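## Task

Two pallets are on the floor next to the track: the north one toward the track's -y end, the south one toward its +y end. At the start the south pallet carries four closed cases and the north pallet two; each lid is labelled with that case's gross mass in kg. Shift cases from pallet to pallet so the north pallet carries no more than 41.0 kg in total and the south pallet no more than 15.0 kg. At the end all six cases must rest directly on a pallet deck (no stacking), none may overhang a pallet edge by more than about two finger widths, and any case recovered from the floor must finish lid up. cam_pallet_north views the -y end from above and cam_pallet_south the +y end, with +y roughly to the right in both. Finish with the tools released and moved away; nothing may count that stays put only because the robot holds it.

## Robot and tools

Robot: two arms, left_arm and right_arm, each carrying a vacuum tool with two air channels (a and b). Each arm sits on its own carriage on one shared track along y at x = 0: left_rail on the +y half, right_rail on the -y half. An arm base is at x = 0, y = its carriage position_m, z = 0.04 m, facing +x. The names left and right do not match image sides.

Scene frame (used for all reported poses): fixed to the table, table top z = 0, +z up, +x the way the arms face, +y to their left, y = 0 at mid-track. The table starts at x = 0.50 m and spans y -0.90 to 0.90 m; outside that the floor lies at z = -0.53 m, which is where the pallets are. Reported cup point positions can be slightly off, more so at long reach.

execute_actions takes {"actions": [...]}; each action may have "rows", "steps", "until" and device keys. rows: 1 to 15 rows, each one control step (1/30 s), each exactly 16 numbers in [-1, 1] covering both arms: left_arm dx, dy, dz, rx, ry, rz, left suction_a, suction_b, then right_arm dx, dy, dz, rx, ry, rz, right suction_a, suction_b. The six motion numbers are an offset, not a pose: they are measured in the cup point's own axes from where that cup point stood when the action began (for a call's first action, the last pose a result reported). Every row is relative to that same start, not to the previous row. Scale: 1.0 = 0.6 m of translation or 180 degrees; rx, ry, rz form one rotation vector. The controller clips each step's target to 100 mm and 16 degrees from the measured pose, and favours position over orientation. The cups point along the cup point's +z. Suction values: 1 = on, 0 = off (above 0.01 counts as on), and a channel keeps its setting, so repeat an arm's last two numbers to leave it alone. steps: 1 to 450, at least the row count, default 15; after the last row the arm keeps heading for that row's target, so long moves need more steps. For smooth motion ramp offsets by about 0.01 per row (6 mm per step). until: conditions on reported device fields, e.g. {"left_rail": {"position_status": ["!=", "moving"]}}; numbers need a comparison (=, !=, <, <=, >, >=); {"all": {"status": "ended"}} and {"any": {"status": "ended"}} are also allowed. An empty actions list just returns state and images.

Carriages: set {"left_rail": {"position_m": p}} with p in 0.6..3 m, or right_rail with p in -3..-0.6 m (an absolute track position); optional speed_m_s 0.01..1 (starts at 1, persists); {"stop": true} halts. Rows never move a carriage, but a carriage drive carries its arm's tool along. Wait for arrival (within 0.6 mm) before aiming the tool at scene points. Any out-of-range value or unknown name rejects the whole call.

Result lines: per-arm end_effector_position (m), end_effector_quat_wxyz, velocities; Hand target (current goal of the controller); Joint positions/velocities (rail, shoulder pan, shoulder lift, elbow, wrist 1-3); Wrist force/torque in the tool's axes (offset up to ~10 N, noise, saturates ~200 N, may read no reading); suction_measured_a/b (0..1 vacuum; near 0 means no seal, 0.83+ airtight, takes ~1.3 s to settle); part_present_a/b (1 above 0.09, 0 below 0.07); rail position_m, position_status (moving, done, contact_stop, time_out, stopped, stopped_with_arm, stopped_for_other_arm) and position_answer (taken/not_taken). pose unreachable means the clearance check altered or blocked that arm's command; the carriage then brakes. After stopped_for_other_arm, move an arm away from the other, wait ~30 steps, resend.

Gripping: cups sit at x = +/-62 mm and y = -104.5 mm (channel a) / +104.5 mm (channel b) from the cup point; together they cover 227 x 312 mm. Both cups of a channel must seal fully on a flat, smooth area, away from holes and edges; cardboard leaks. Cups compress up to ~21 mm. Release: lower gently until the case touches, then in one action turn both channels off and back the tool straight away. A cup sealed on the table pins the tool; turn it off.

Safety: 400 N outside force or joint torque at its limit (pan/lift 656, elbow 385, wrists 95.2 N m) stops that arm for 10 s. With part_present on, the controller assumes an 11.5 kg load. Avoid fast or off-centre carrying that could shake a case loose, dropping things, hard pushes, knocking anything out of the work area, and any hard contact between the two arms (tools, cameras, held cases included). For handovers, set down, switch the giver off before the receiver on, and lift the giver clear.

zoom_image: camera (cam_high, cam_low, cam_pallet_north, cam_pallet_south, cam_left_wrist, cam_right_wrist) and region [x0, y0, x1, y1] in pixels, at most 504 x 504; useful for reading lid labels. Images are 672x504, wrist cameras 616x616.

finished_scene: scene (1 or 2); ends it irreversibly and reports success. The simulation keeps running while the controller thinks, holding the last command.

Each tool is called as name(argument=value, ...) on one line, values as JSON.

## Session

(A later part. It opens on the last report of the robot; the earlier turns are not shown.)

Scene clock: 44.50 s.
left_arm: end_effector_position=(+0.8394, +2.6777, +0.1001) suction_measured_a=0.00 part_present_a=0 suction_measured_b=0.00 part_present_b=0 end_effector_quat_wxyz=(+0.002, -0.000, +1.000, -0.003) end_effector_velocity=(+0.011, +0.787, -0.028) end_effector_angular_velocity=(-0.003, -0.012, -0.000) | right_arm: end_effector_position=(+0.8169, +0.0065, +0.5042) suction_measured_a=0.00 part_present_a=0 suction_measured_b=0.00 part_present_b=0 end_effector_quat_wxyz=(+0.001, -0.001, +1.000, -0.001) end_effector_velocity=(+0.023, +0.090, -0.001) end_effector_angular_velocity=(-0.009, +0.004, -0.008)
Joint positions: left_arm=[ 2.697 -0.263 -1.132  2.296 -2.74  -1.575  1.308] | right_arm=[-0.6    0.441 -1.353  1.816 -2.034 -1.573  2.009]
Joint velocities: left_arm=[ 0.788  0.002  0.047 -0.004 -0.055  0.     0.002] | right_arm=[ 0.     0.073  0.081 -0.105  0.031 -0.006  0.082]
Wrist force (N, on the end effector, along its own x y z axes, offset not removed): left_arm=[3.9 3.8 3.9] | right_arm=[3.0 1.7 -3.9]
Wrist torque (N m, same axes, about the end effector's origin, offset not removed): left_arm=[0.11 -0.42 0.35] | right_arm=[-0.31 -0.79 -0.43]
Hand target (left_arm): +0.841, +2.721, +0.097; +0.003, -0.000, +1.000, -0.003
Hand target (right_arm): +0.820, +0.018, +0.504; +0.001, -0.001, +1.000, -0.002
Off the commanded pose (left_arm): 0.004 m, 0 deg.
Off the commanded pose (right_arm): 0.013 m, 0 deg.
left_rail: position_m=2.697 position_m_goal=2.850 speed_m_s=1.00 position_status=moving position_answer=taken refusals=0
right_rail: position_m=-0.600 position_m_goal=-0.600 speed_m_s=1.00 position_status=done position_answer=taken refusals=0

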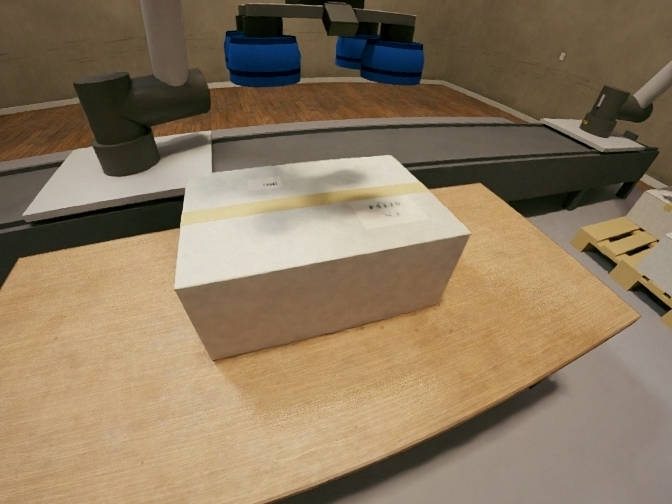

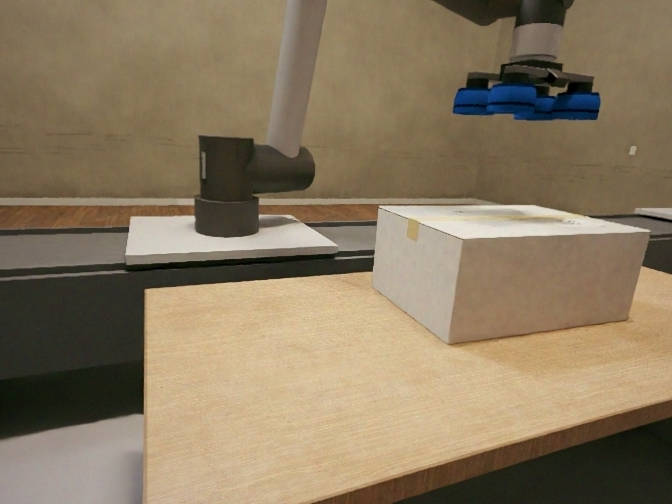

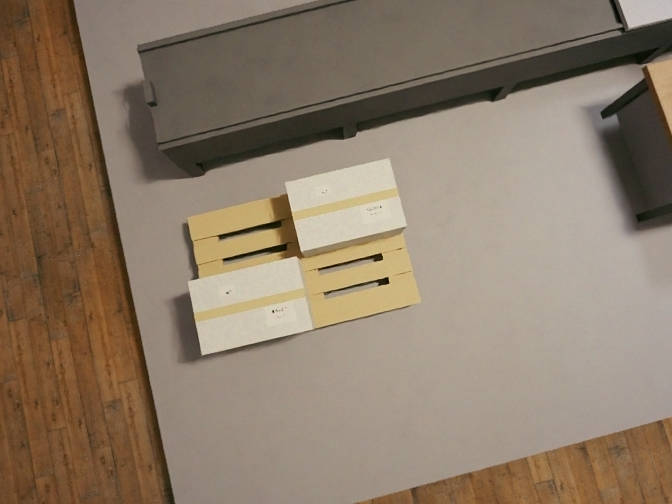

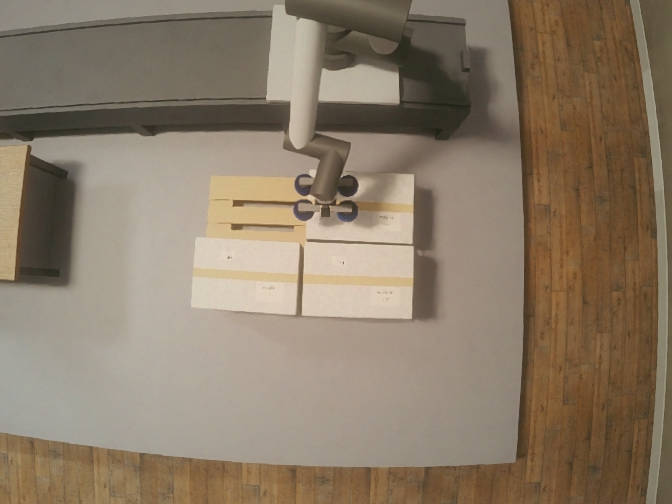

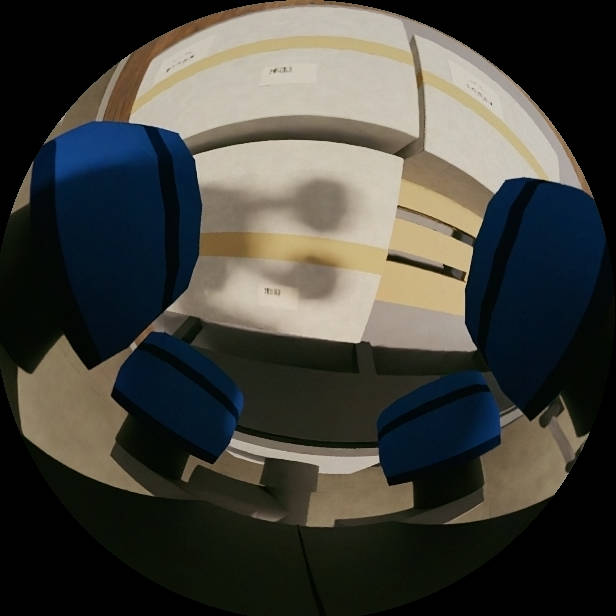

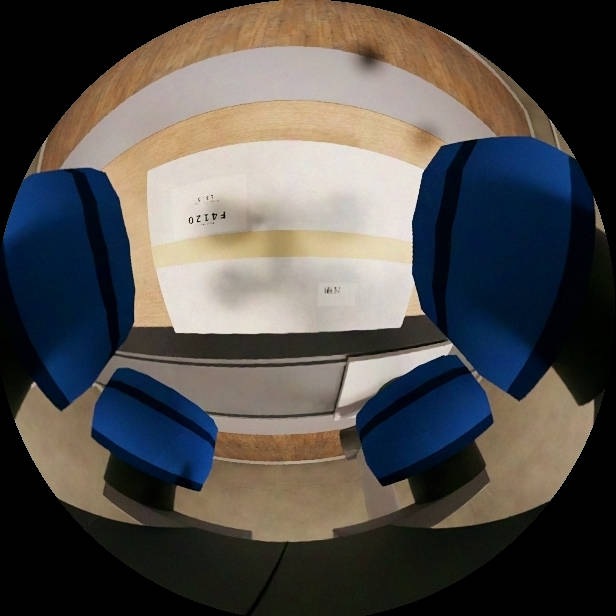

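execute_actions(actions=[])

execute_actions(actions=[{"rows":[[0,0,0.35,0,0,0,0,0,0,0,0.39,0,0,0,0,0]],"steps":22},{"rows":[[0,0,0.015,0,0,0,0,0,0,0,0.015,0,0,0,0,0],[0,0,0.03,0,0,0,0,0,0,0,0.03,0,0,0,0,0],[0,0,0.045,0,0,0,0,0,0,0,0.045,0,0,0,0,0],[0,0,0.058,0,0,0,0,0,0,0,0.058,0,0,0,0,0]],"steps":10},{"rows":[[0,0,0,0,0,0,1,1,0,0,0,0,0,0,1,1]],"steps":24}])

Scene clock: 44.90 s.
left_arm: end_effector_position=(+0.8409, +2.8308, +0.0967) suction_measured_a=0.00 part_present_a=0 suction_measured_b=0.00 part_present_b=0 end_effector_quat_wxyz=(+0.003, -0.000, +1.000, -0.003) end_effector_velocity=(+0.001, +0.009, -0.001) end_effector_angular_velocity=(-0.000, -0.001, -0.000) | right_arm: end_effector_position=(+0.8200, +0.0176, +0.5042) suction_measured_a=0.00 part_present_a=0 suction_measured_b=0.00 part_present_b=0 end_effector_quat_wxyz=(+0.001, -0.001, +1.000, -0.002) end_effector_velocity=(+0.001, +0.004, -0.000) end_effector_angular_velocity=(-0.000, +0.000, -0.000)
Joint positions: left_arm=[ 2.85  -0.263 -1.126  2.295 -2.747 -1.575  1.308] | right_arm=[-0.6    0.45  -1.343  1.803 -2.03  -1.574  2.019]
Joint velocities: left_arm=[ 0.009 -0.     0.002 -0.001 -0.003 -0.     0.   ] | right_arm=[ 0.     0.003  0.004 -0.005  0.001 -0.     0.004]
Wrist force (N, on the end effector, along its own x y z axes, offset not removed): left_arm=[5.8 3.2 0.3] | right_arm=[2.0 0.3 -3.4]
Wrist torque (N m, same axes, about the end effector's origin, offset not removed): left_arm=[0.01 -0.71 0.29] | right_arm=[-0.55 -0.76 -0.44]
Hand target (left_arm): +0.841, +2.831, +0.097; +0.003, -0.000, +1.000, -0.003
Hand target (right_arm): +0.820, +0.018, +0.504; +0.001, -0.001, +1.000, -0.002
Off the commanded pose (left_arm): 0.001 m, 0 deg.
Off the commanded pose (right_arm): 0.001 m, 0 deg.
left_rail: position_m=2.850 position_m_goal=2.850 speed_m_s=1.00 position_status=moving position_answer=taken refusals=0
right_rail: position_m=-0.600 position_m_goal=-0.600 speed_m_s=1.00 position_status=done position_answer=taken refusals=0

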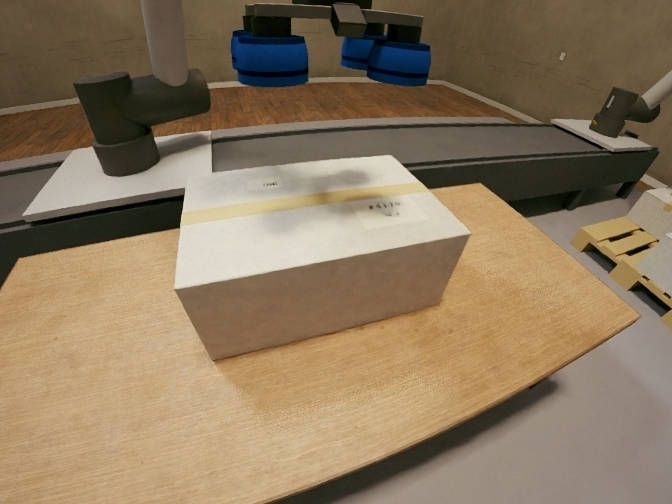

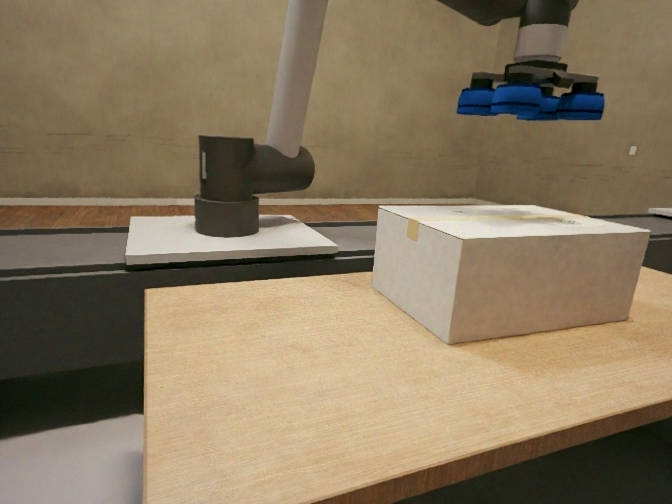

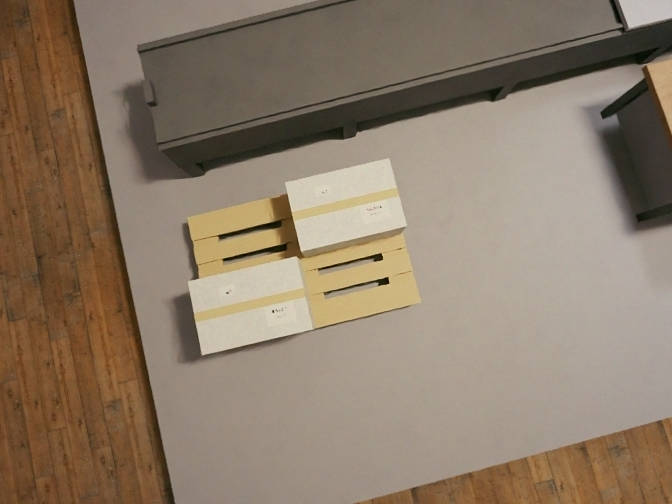

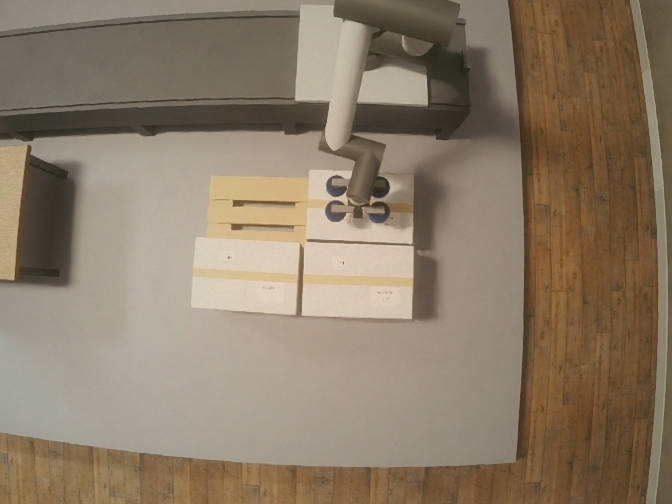

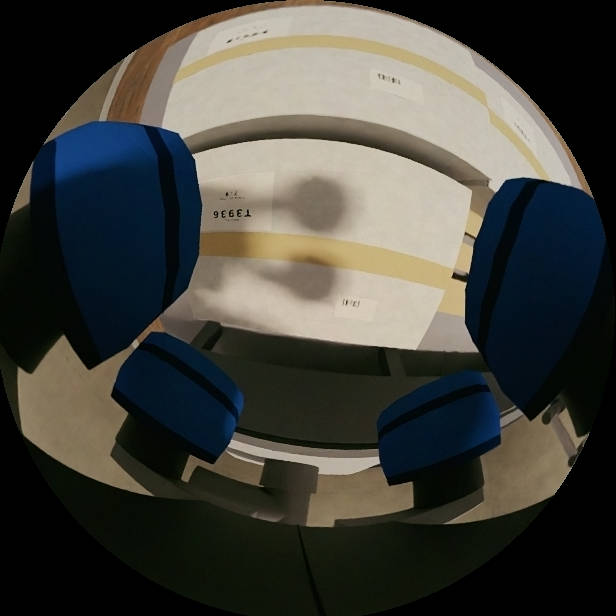

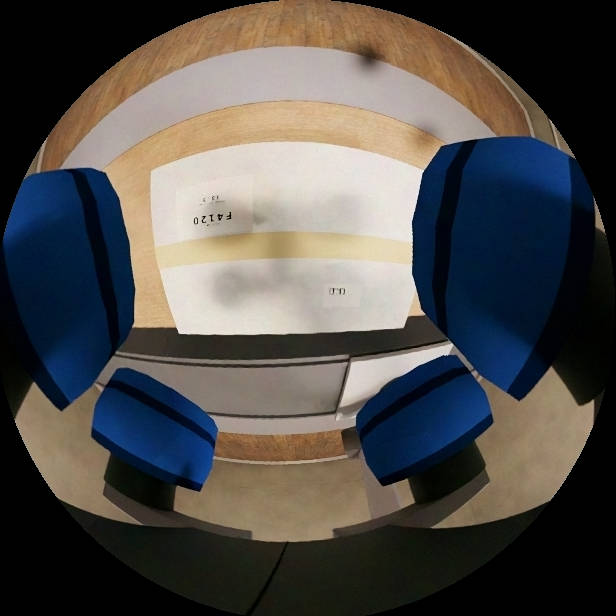

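Scene clock: 46.77 s.
left_arm: end_effector_position=(+0.8396, +2.8302, -0.1352) suction_measured_a=0.88 part_present_a=1 suction_measured_b=0.88 part_present_b=1 end_effector_quat_wxyz=(+0.002, -0.000, +1.000, -0.003) end_effector_velocity=(-0.000, +0.000, +0.000) end_effector_angular_velocity=(+0.000, +0.000, -0.000) | right_arm: end_effector_position=(+0.8187, +0.0157, +0.2489) suction_measured_a=0.84 part_present_a=1 suction_measured_b=0.84 part_present_b=1 end_effector_quat_wxyz=(-0.001, -0.001, +1.000, -0.002) end_effector_velocity=(+0.000, +0.000, +0.000) end_effector_angular_velocity=(+0.000, -0.000, -0.000)
Joint positions: left_arm=[ 2.85  -0.264 -0.776  2.292 -3.092 -1.575  1.307] | right_arm=[-0.6    0.448 -1.159  1.971 -2.38  -1.574  2.018]
Joint velocities: left_arm=[ 0. -0. -0.  0.  0. -0.  0.] | right_arm=[ 0. -0. -0. -0.  0. -0.  0.]
Wrist force (N, on the end effector, along its own x y z axes, offset not removed): left_arm=[4.9 -1.2 -32.1] | right_arm=[1.3 0.6 15.4]
Wrist torque (N m, same axes, about the end effector's origin, offset not removed): left_arm=[-2.28 -1.66 0.28] | right_arm=[2.00 -0.27 -0.47]
Hand target (left_arm): +0.840, +2.830, -0.135; +0.002, -0.000, +1.000, -0.003
Hand target (right_arm): +0.819, +0.016, +0.249; -0.001, -0.001, +1.000, -0.002
Off the commanded pose (left_arm): 0.000 m, 0 deg.
Off the commanded pose (right_arm): 0.000 m, 0 deg.
left_rail: position_m=2.850 position_m_goal=2.850 speed_m_s=1.00 position_status=done position_answer=taken refusals=0
right_rail: position_m=-0.600 position_m_goal=-0.600 speed_m_s=1.00 position_status=done position_answer=taken refusals=0

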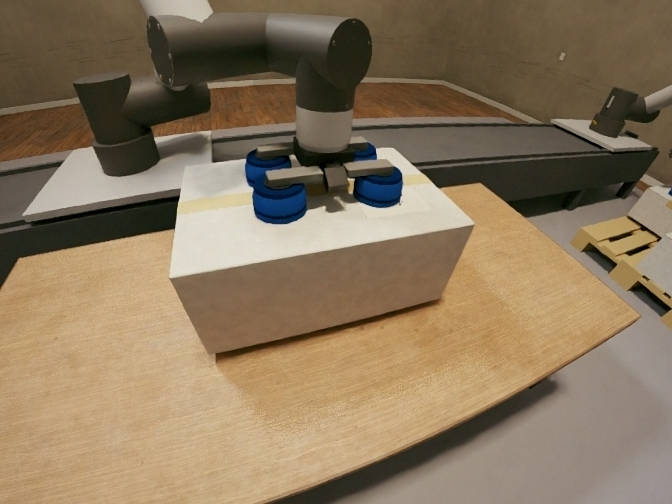

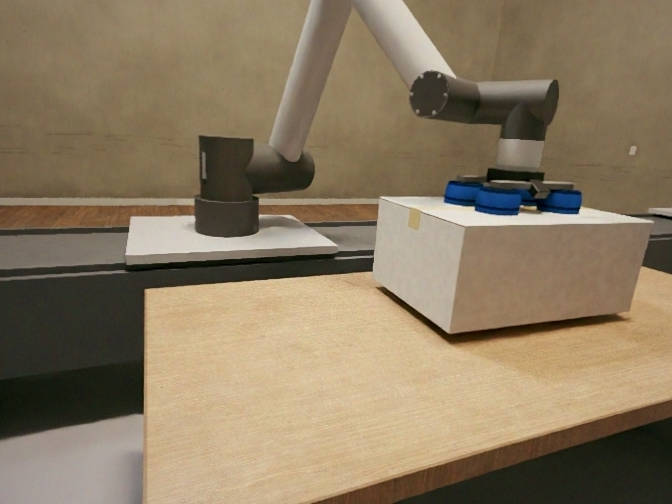

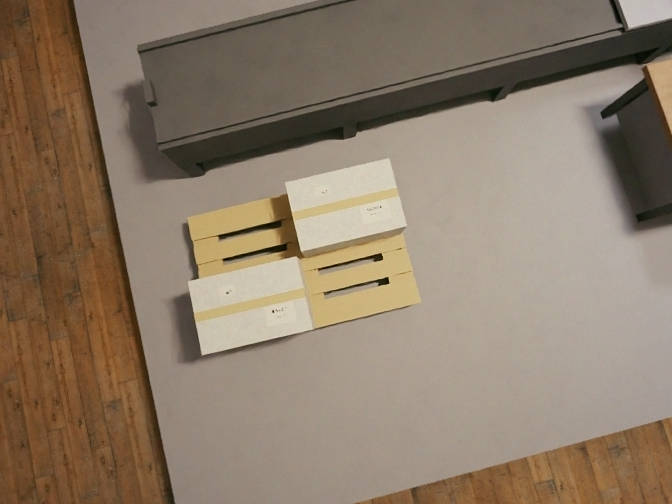

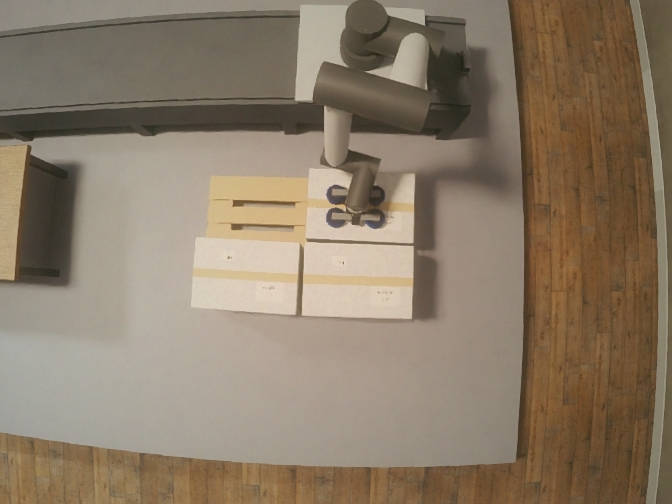

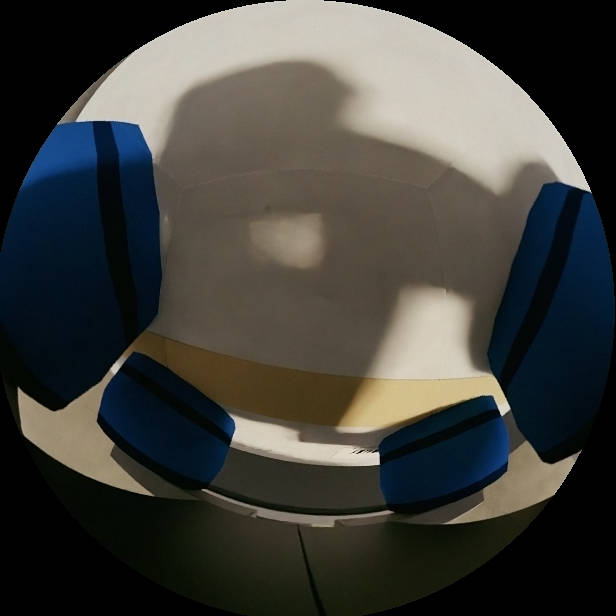

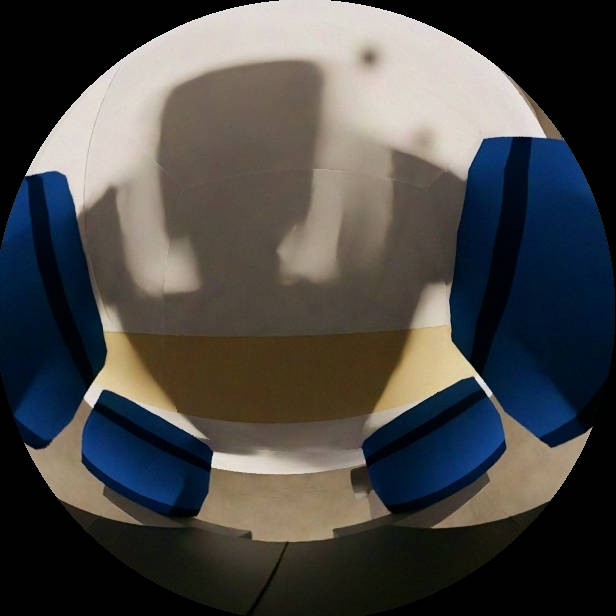

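execute_actions(actions=[{"rows":[[0,0,-0.005,0,0,0,1,1,0,0,-0.005,0,0,0,1,1],[0,0,-0.015,0,0,0,1,1,0,0,-0.01,0,0,0,1,1],[0,0,-0.03,0,0,0,1,1,0,0,-0.02,0,0,0,1,1],[0,0,-0.05,0,0,0,1,1,0,0,-0.03,0,0,0,1,1],[0,0,-0.07,0,0,0,1,1,0,0,-0.04,0,0,0,1,1],[0,0,-0.09,0,0,0,1,1,0,0,-0.05,0,0,0,1,1],[0,0,-0.11,0,0,0,1,1,0,0,-0.06,0,0,0,1,1],[0,0,-0.13,0,0,0,1,1,0,0,-0.07,0,0,0,1,1],[0,0,-0.15,0,0,0,1,1,0,0,-0.075,0,0,0,1,1],[0,0,-0.17,0,0,0,1,1,0,0,-0.08,0,0,0,1,1]],"steps":10},{"left_rail":{"position_m":0.6},"right_rail":{"position_m":-3.0},"rows":[[0,0,-0.03,0,0,0,1,1,0,-0.02,-0.01,0,0,0,1,1],[0,0,-0.07,0,0,0,1,1,0,-0.05,-0.01,0,0,0,1,1],[0,0,-0.12,0,0,0,1,1,0,-0.09,-0.01,0,0,0,1,1],[0,0,-0.18,0,0,0,1,1,0,-0.14,-0.01,0,0,0,1,1],[0,0,-0.24,0,0,0,1,1,0,-0.20,-0.01,0,0,0,1,1],[0,0,-0.30,0,0,0,1,1,0,-0.27,-0.01,0,0,0,1,1],[0,0,-0.64,0,0,0,1,1,0,-1.0,-0.01,0,0,0,1,1]],"steps":42},{"rows":[[0,-0.03,0,0,0,0,1,1,0,-0.05,0.03,0,0,0,1,1],[0,-0.07,0,0,0,0,1,1,0,-0.1,0.06,0,0,0,1,1],[0,-0.12,0,0,0,0,1,1,0,-0.15,0.09,0,0,0,1,1],[0,-0.18,0,0,0,0,1,1,0,-0.2,0.12,0,0,0,1,1],[0,-0.25,0,0,0,0,1,1,0,-0.25,0.15,0,0,0,1,1],[0,-0.8,0,0,0,0,1,1,0,-0.36,0.24,0,0,0,1,1]],"steps":45,"until":{"all":{"status":"ended"}}}])

Scene clock: 51.47 s.
left_arm: end_effector_position=(+0.8372, +0.1038, +0.2935) suction_measured_a=0.89 part_present_a=1 suction_measured_b=0.89 part_present_b=1 end_effector_quat_wxyz=(+0.002, -0.000, +1.000, -0.003) end_effector_velocity=(+0.004, -0.014, -0.000) end_effector_angular_velocity=(+0.000, +0.000, +0.002) | right_arm: end_effector_position=(+0.8156, -3.1497, +0.1386) suction_measured_a=0.84 part_present_a=1 suction_measured_b=0.84 part_present_b=1 end_effector_quat_wxyz=(-0.001, +0.002, +1.000, -0.003) end_effector_velocity=(+0.000, -0.090, -0.000) end_effector_angular_velocity=(+0.001, -0.000, +0.000)
Joint positions: left_arm=[ 0.6   -0.743 -1.248  2.029 -2.359 -1.572  0.828] | right_arm=[-2.998 -0.426 -1.193  2.298 -2.677 -1.578  1.148]
Joint velocities: left_arm=[ 0.    -0.009  0.01  -0.015  0.005  0.    -0.011] | right_arm=[-0.09  -0.     0.     0.    -0.     0.001 -0.   ]
Wrist force (N, on the end effector, along its own x y z axes, offset not removed): left_arm=[6.1 -4.6 -32.8] | right_arm=[0.3 -34.5 17.0]
Wrist torque (N m, same axes, about the end effector's origin, offset not removed): left_arm=[-2.15 -1.55 0.50] | right_arm=[3.97 -0.27 -0.53]
Hand target (left_arm): +0.838, +0.102, +0.293; +0.002, -0.000, +1.000, -0.003
Hand target (right_arm): +0.816, -3.151, +0.139; -0.001, +0.002, +1.000, -0.003
Off the commanded pose (left_arm): 0.002 m, 0 deg.
Off the commanded pose (right_arm): 0.000 m, 0 deg.
left_rail: position_m=0.600 position_m_goal=0.600 speed_m_s=1.00 position_status=done position_answer=taken refusals=0
right_rail: position_m=-2.998 position_m_goal=-3.000 speed_m_s=1.00 position_status=moving position_answer=taken refusals=0

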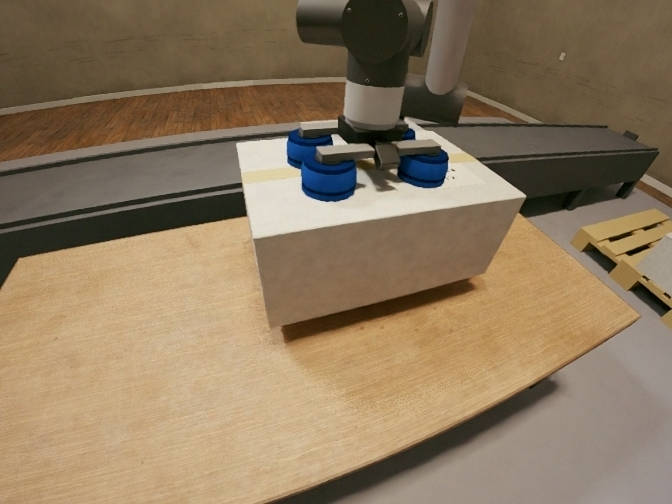

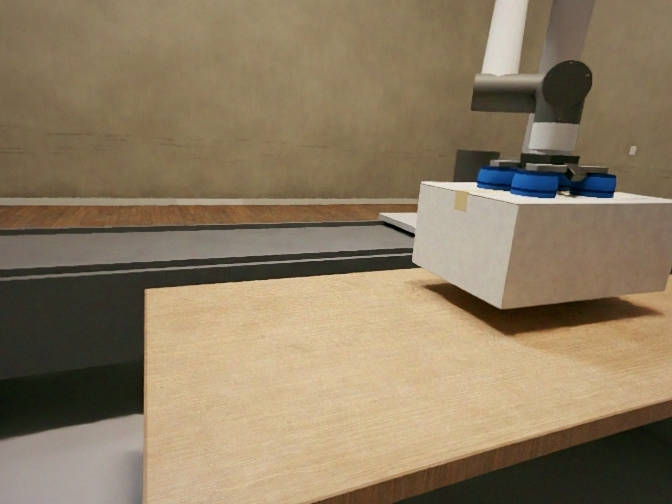

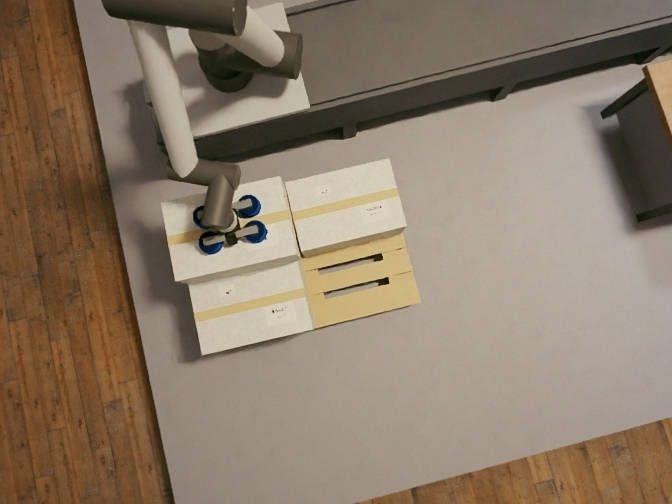

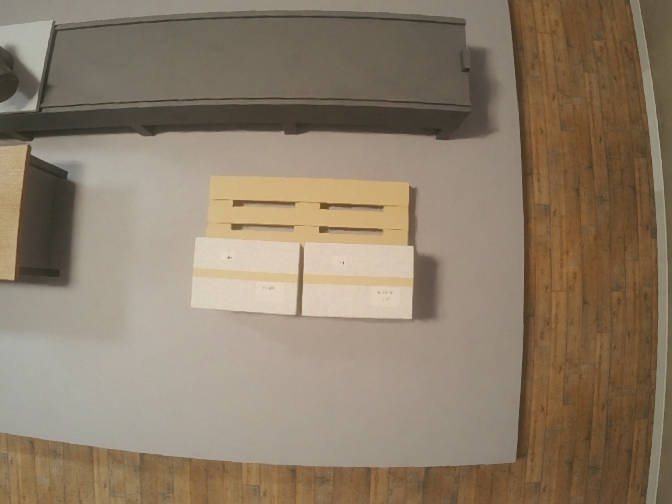

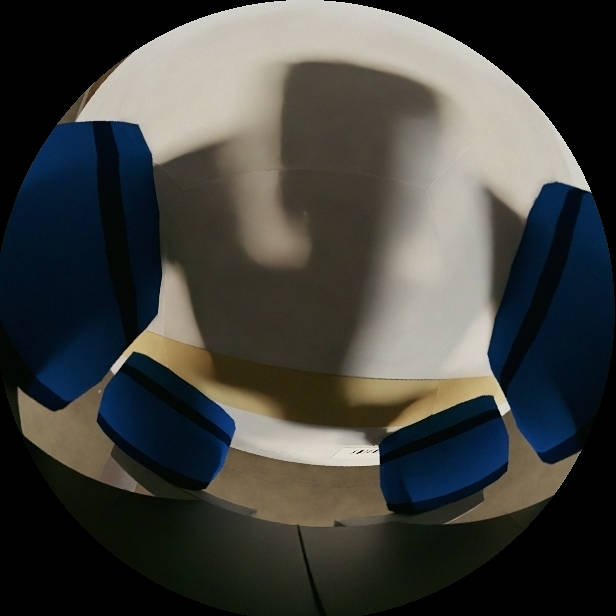

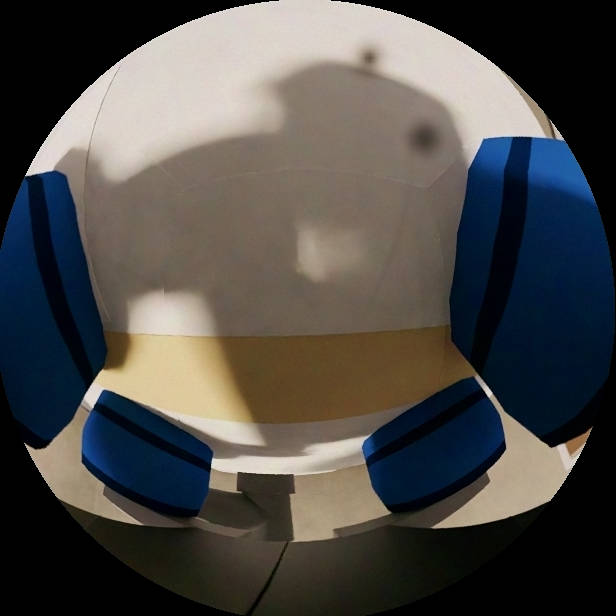

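execute_actions(actions=[{"rows":[[0,0,0.01,0,0,0,1,1,0.005,-0.01,0,0,0,0,1,1],[0,0,0.025,0,0,0,1,1,0.01,-0.025,0,0,0,0,1,1],[0,0,0.04,0,0,0,1,1,0.015,-0.04,0,0,0,0,1,1],[0,0,0.055,0,0,0,1,1,0.02,-0.055,0.01,0,0,0,1,1],[0,0,0.07,0,0,0,1,1,0.025,-0.07,0.02,0,0,0,1,1],[0,0,0.08,0,0,0,1,1,0.03,-0.085,0.03,0,0,0,1,1],[0,0,0.088,0,0,0,1,1,0.03,-0.09,0.04,0,0,0,1,1],[0,0,0.094,0,0,0,1,1,0.03,-0.09,0.04,0,0,0,1,1],[0,0,0.099,0,0,0,1,1,0.03,-0.09,0.04,0,0,0,1,1],[0,0,0.103,0,0,0,1,1,0.03,-0.09,0.04,0,0,0,1,1],[0,0,0.106,0,0,0,1,1,0.03,-0.09,0.04,0,0,0,1,1]],"steps":20}])

Scene clock: 62.47 s.
left_arm: end_effector_position=(+0.8375, +0.1036, +0.2298) suction_measured_a=0.89 part_present_a=1 suction_measured_b=0.89 part_present_b=1 end_effector_quat_wxyz=(+0.002, -0.000, +1.000, -0.003) end_effector_velocity=(+0.000, +0.000, -0.000) end_effector_angular_velocity=(+0.000, -0.000, +0.000) | right_arm: end_effector_position=(+0.8065, -3.1909, +0.1277) suction_measured_a=0.84 part_present_a=1 suction_measured_b=0.84 part_present_b=1 end_effector_quat_wxyz=(+0.007, +0.001, +1.000, -0.002) end_effector_velocity=(+0.000, +0.000, +0.000) end_effector_angular_velocity=(+0.000, -0.000, -0.000)
Joint positions: left_arm=[ 0.6   -0.743 -1.187  2.06  -2.451 -1.572  0.828] | right_arm=[-3.    -0.478 -1.179  2.308 -2.714 -1.568  1.094]
Joint velocities: left_arm=[ 0.  0.  0.  0. -0.  0. -0.] | right_arm=[ 0.  0. -0.  0. -0.  0.  0.]
Wrist force (N, on the end effector, along its own x y z axes, offset not removed): left_arm=[7.2 1.6 -31.2] | right_arm=[14.1 -4.0 -42.3]
Wrist torque (N m, same axes, about the end effector's origin, offset not removed): left_arm=[-1.88 -1.96 0.40] | right_arm=[-10.53 -8.77 -2.56]
Hand target (left_arm): +0.837, +0.104, +0.230; +0.002, -0.000, +1.000, -0.003
Hand target (right_arm): +0.806, -3.191, +0.128; +0.006, +0.001, +1.000, -0.002
Off the commanded pose (left_arm): 0.000 m, 0 deg.
Off the commanded pose (right_arm): 0.022 m, 1 deg.
FORCE FAULT: contact force on the right arm reached its limit, and that arm stopped for 10 seconds. The contact can be on any part of that arm, not only on its tool. That arm's remaining commands of this call were not run. That arm holds still and accepts commands again. Move the arm away from the contact; if what it grips holds it there, let go first. Pushing or pulling that hard again can fault the arm again.
left_rail: position_m=0.600 position_m_goal=0.600 speed_m_s=1.00 position_status=done position_answer=taken refusals=0
right_rail: position_m=-3.000 position_m_goal=-3.000 speed_m_s=1.00 position_status=done position_answer=taken refusals=0

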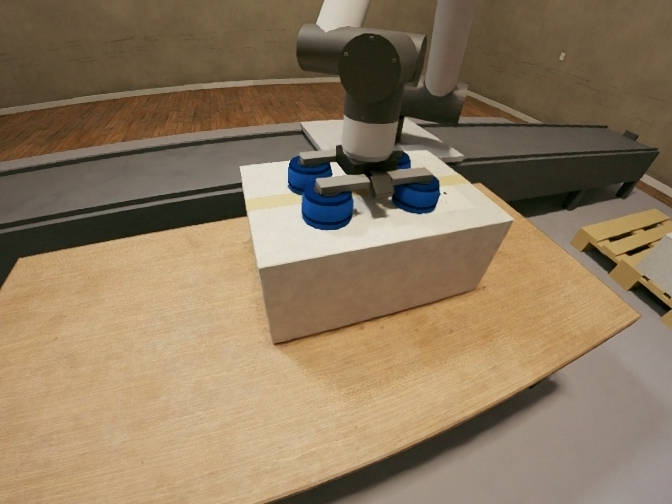

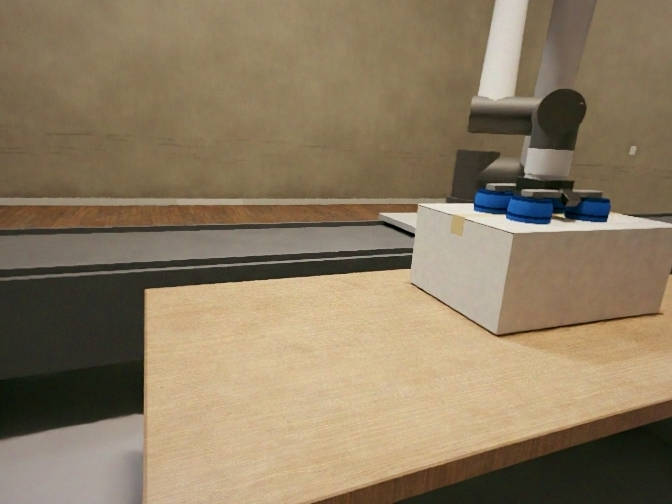

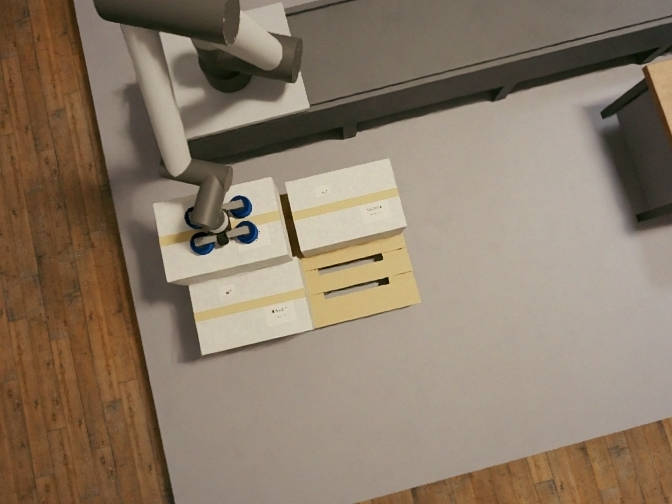

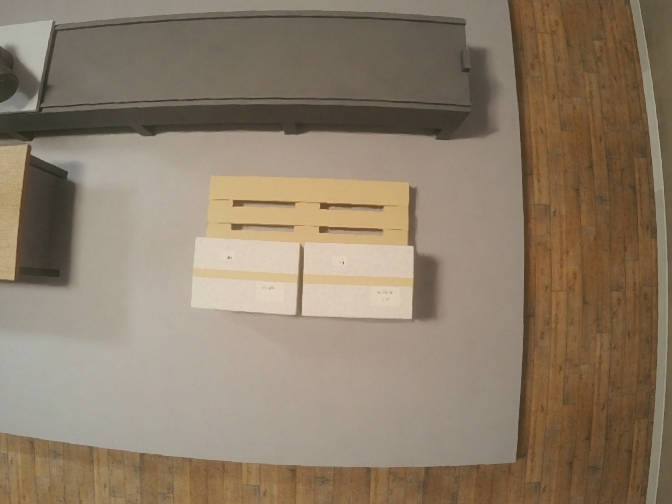

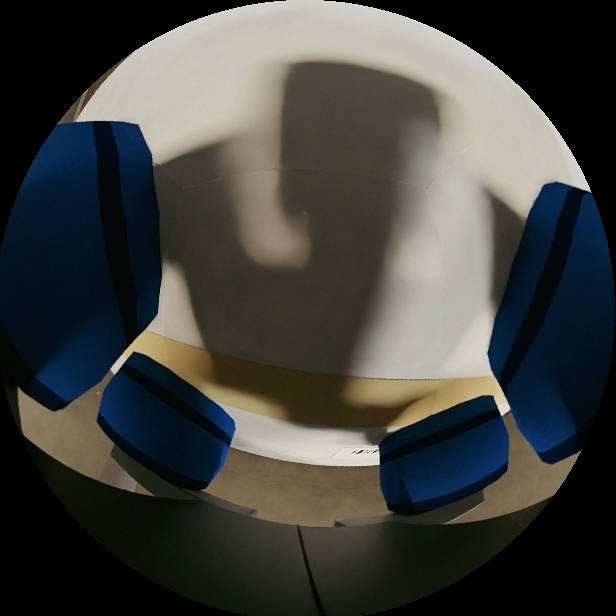

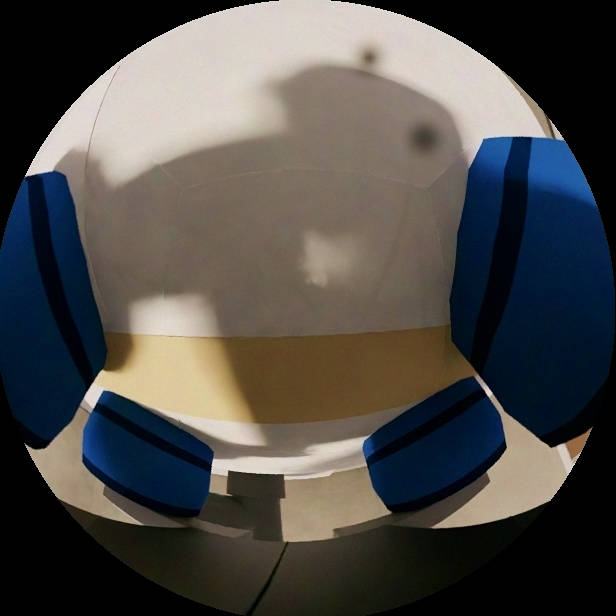

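execute_actions(actions=[{"rows":[[0,0,0.002,0,0,0,1,1,0,0,-0.02,0,-0.004,0,1,1],[0,0,0.004,0,0,0,1,1,0,0,-0.04,0,-0.004,0,1,1],[0,0,0.005,0,0,0,1,1,0,0,-0.06,0,-0.004,0,1,1]],"steps":10},{"rows":[[0,0,0,0,0,0,1,1,0.01,-0.015,0,0,0,0,1,1],[0,0,0,0,0,0,1,1,0.02,-0.03,0,0,0,0,1,1],[0,0,0,0,0,0,1,1,0.035,-0.05,0,0,0,0,1,1]],"steps":10}])

zoom_image(camera="cam_pallet_north", region=[120, 140, 430, 370])

Scene clock: 63.90 s.
left_arm: end_effector_position=(+0.8375, +0.1036, +0.2271) suction_measured_a=0.89 part_present_a=1 suction_measured_b=0.89 part_present_b=1 end_effector_quat_wxyz=(+0.002, -0.000, +1.000, -0.003) end_effector_velocity=(-0.000, +0.000, -0.000) end_effector_angular_velocity=(+0.000, +0.000, -0.000) | right_arm: end_effector_position=(+0.7888, -3.2151, +0.1571) suction_measured_a=0.84 part_present_a=1 suction_measured_b=0.84 part_present_b=1 end_effector_quat_wxyz=(+0.012, +0.001, +1.000, -0.002) end_effector_velocity=(-0.029, -0.042, -0.002) end_effector_angular_velocity=(+0.001, -0.003, +0.000)
Joint positions: left_arm=[ 0.6   -0.743 -1.184  2.061 -2.455 -1.572  0.828] | right_arm=[-3.    -0.518 -1.228  2.319 -2.685 -1.562  1.055]
Joint velocities: left_arm=[ 0.    -0.     0.    -0.     0.001 -0.     0.   ] | right_arm=[ 0.    -0.066 -0.009  0.025 -0.017  0.004 -0.066]
Wrist force (N, on the end effector, along its own x y z axes, offset not removed): left_arm=[3.6 1.3 -32.7] | right_arm=[5.0 -1.6 19.2]
Wrist torque (N m, same axes, about the end effector's origin, offset not removed): left_arm=[-1.90 -1.46 0.30] | right_arm=[2.56 -0.25 -0.58]
Hand target (left_arm): +0.837, +0.104, +0.227; +0.002, -0.000, +1.000, -0.003
Hand target (right_arm): +0.785, -3.220, +0.157; +0.012, +0.001, +1.000, -0.002
Off the commanded pose (left_arm): 0.000 m, 0 deg.
Off the commanded pose (right_arm): 0.007 m, 0 deg.
left_rail: position_m=0.600 position_m_goal=0.600 speed_m_s=1.00 position_status=done position_answer=taken refusals=0
right_rail: position_m=-3.000 position_m_goal=-3.000 speed_m_s=1.00 position_status=done position_answer=taken refusals=0

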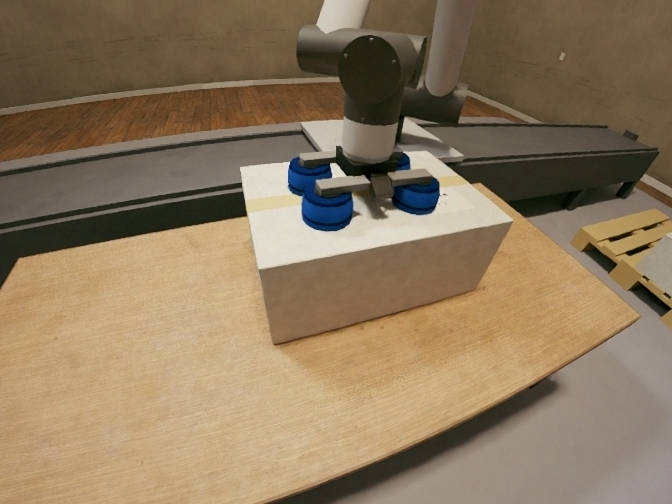

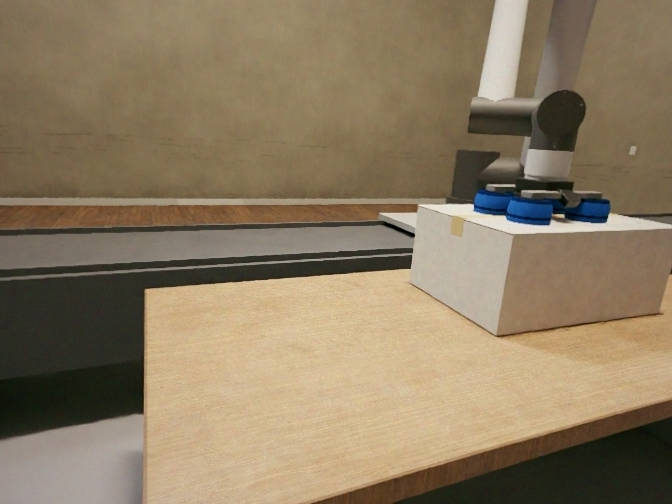

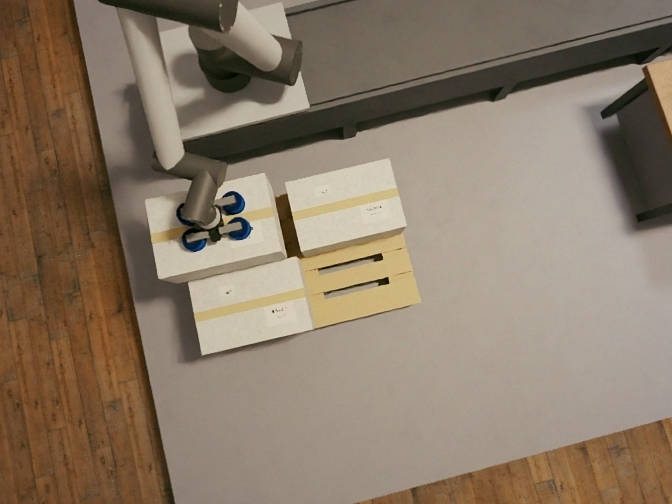

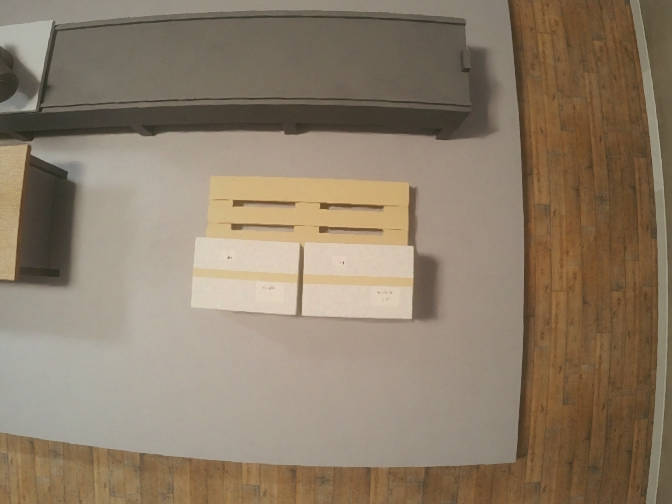

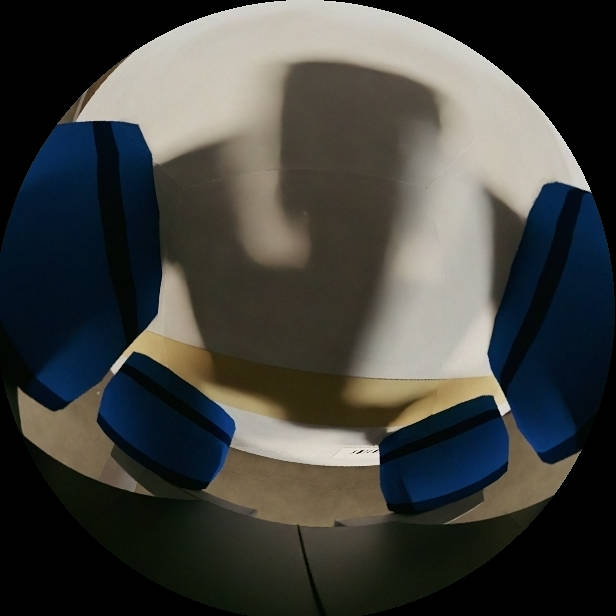

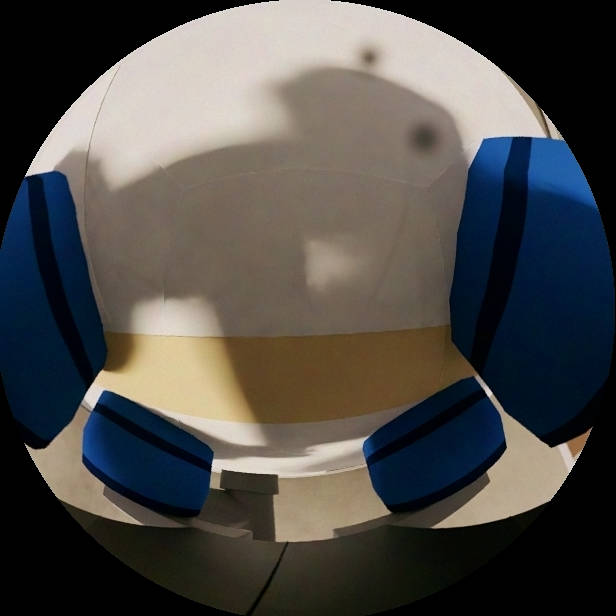

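Region (120, 140, 430, 370) of cam_pallet_north's 672x504 image, scaled by 1.626, with more detail than that image has; it fills the top 374 rows of this view, and the rest is white.

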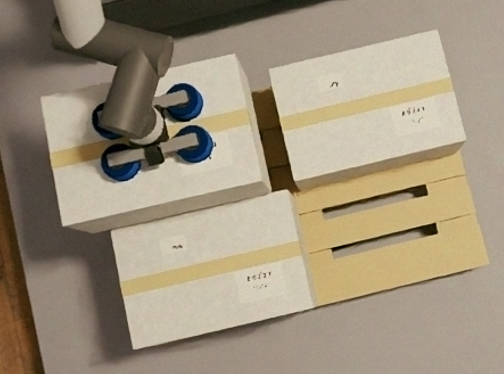

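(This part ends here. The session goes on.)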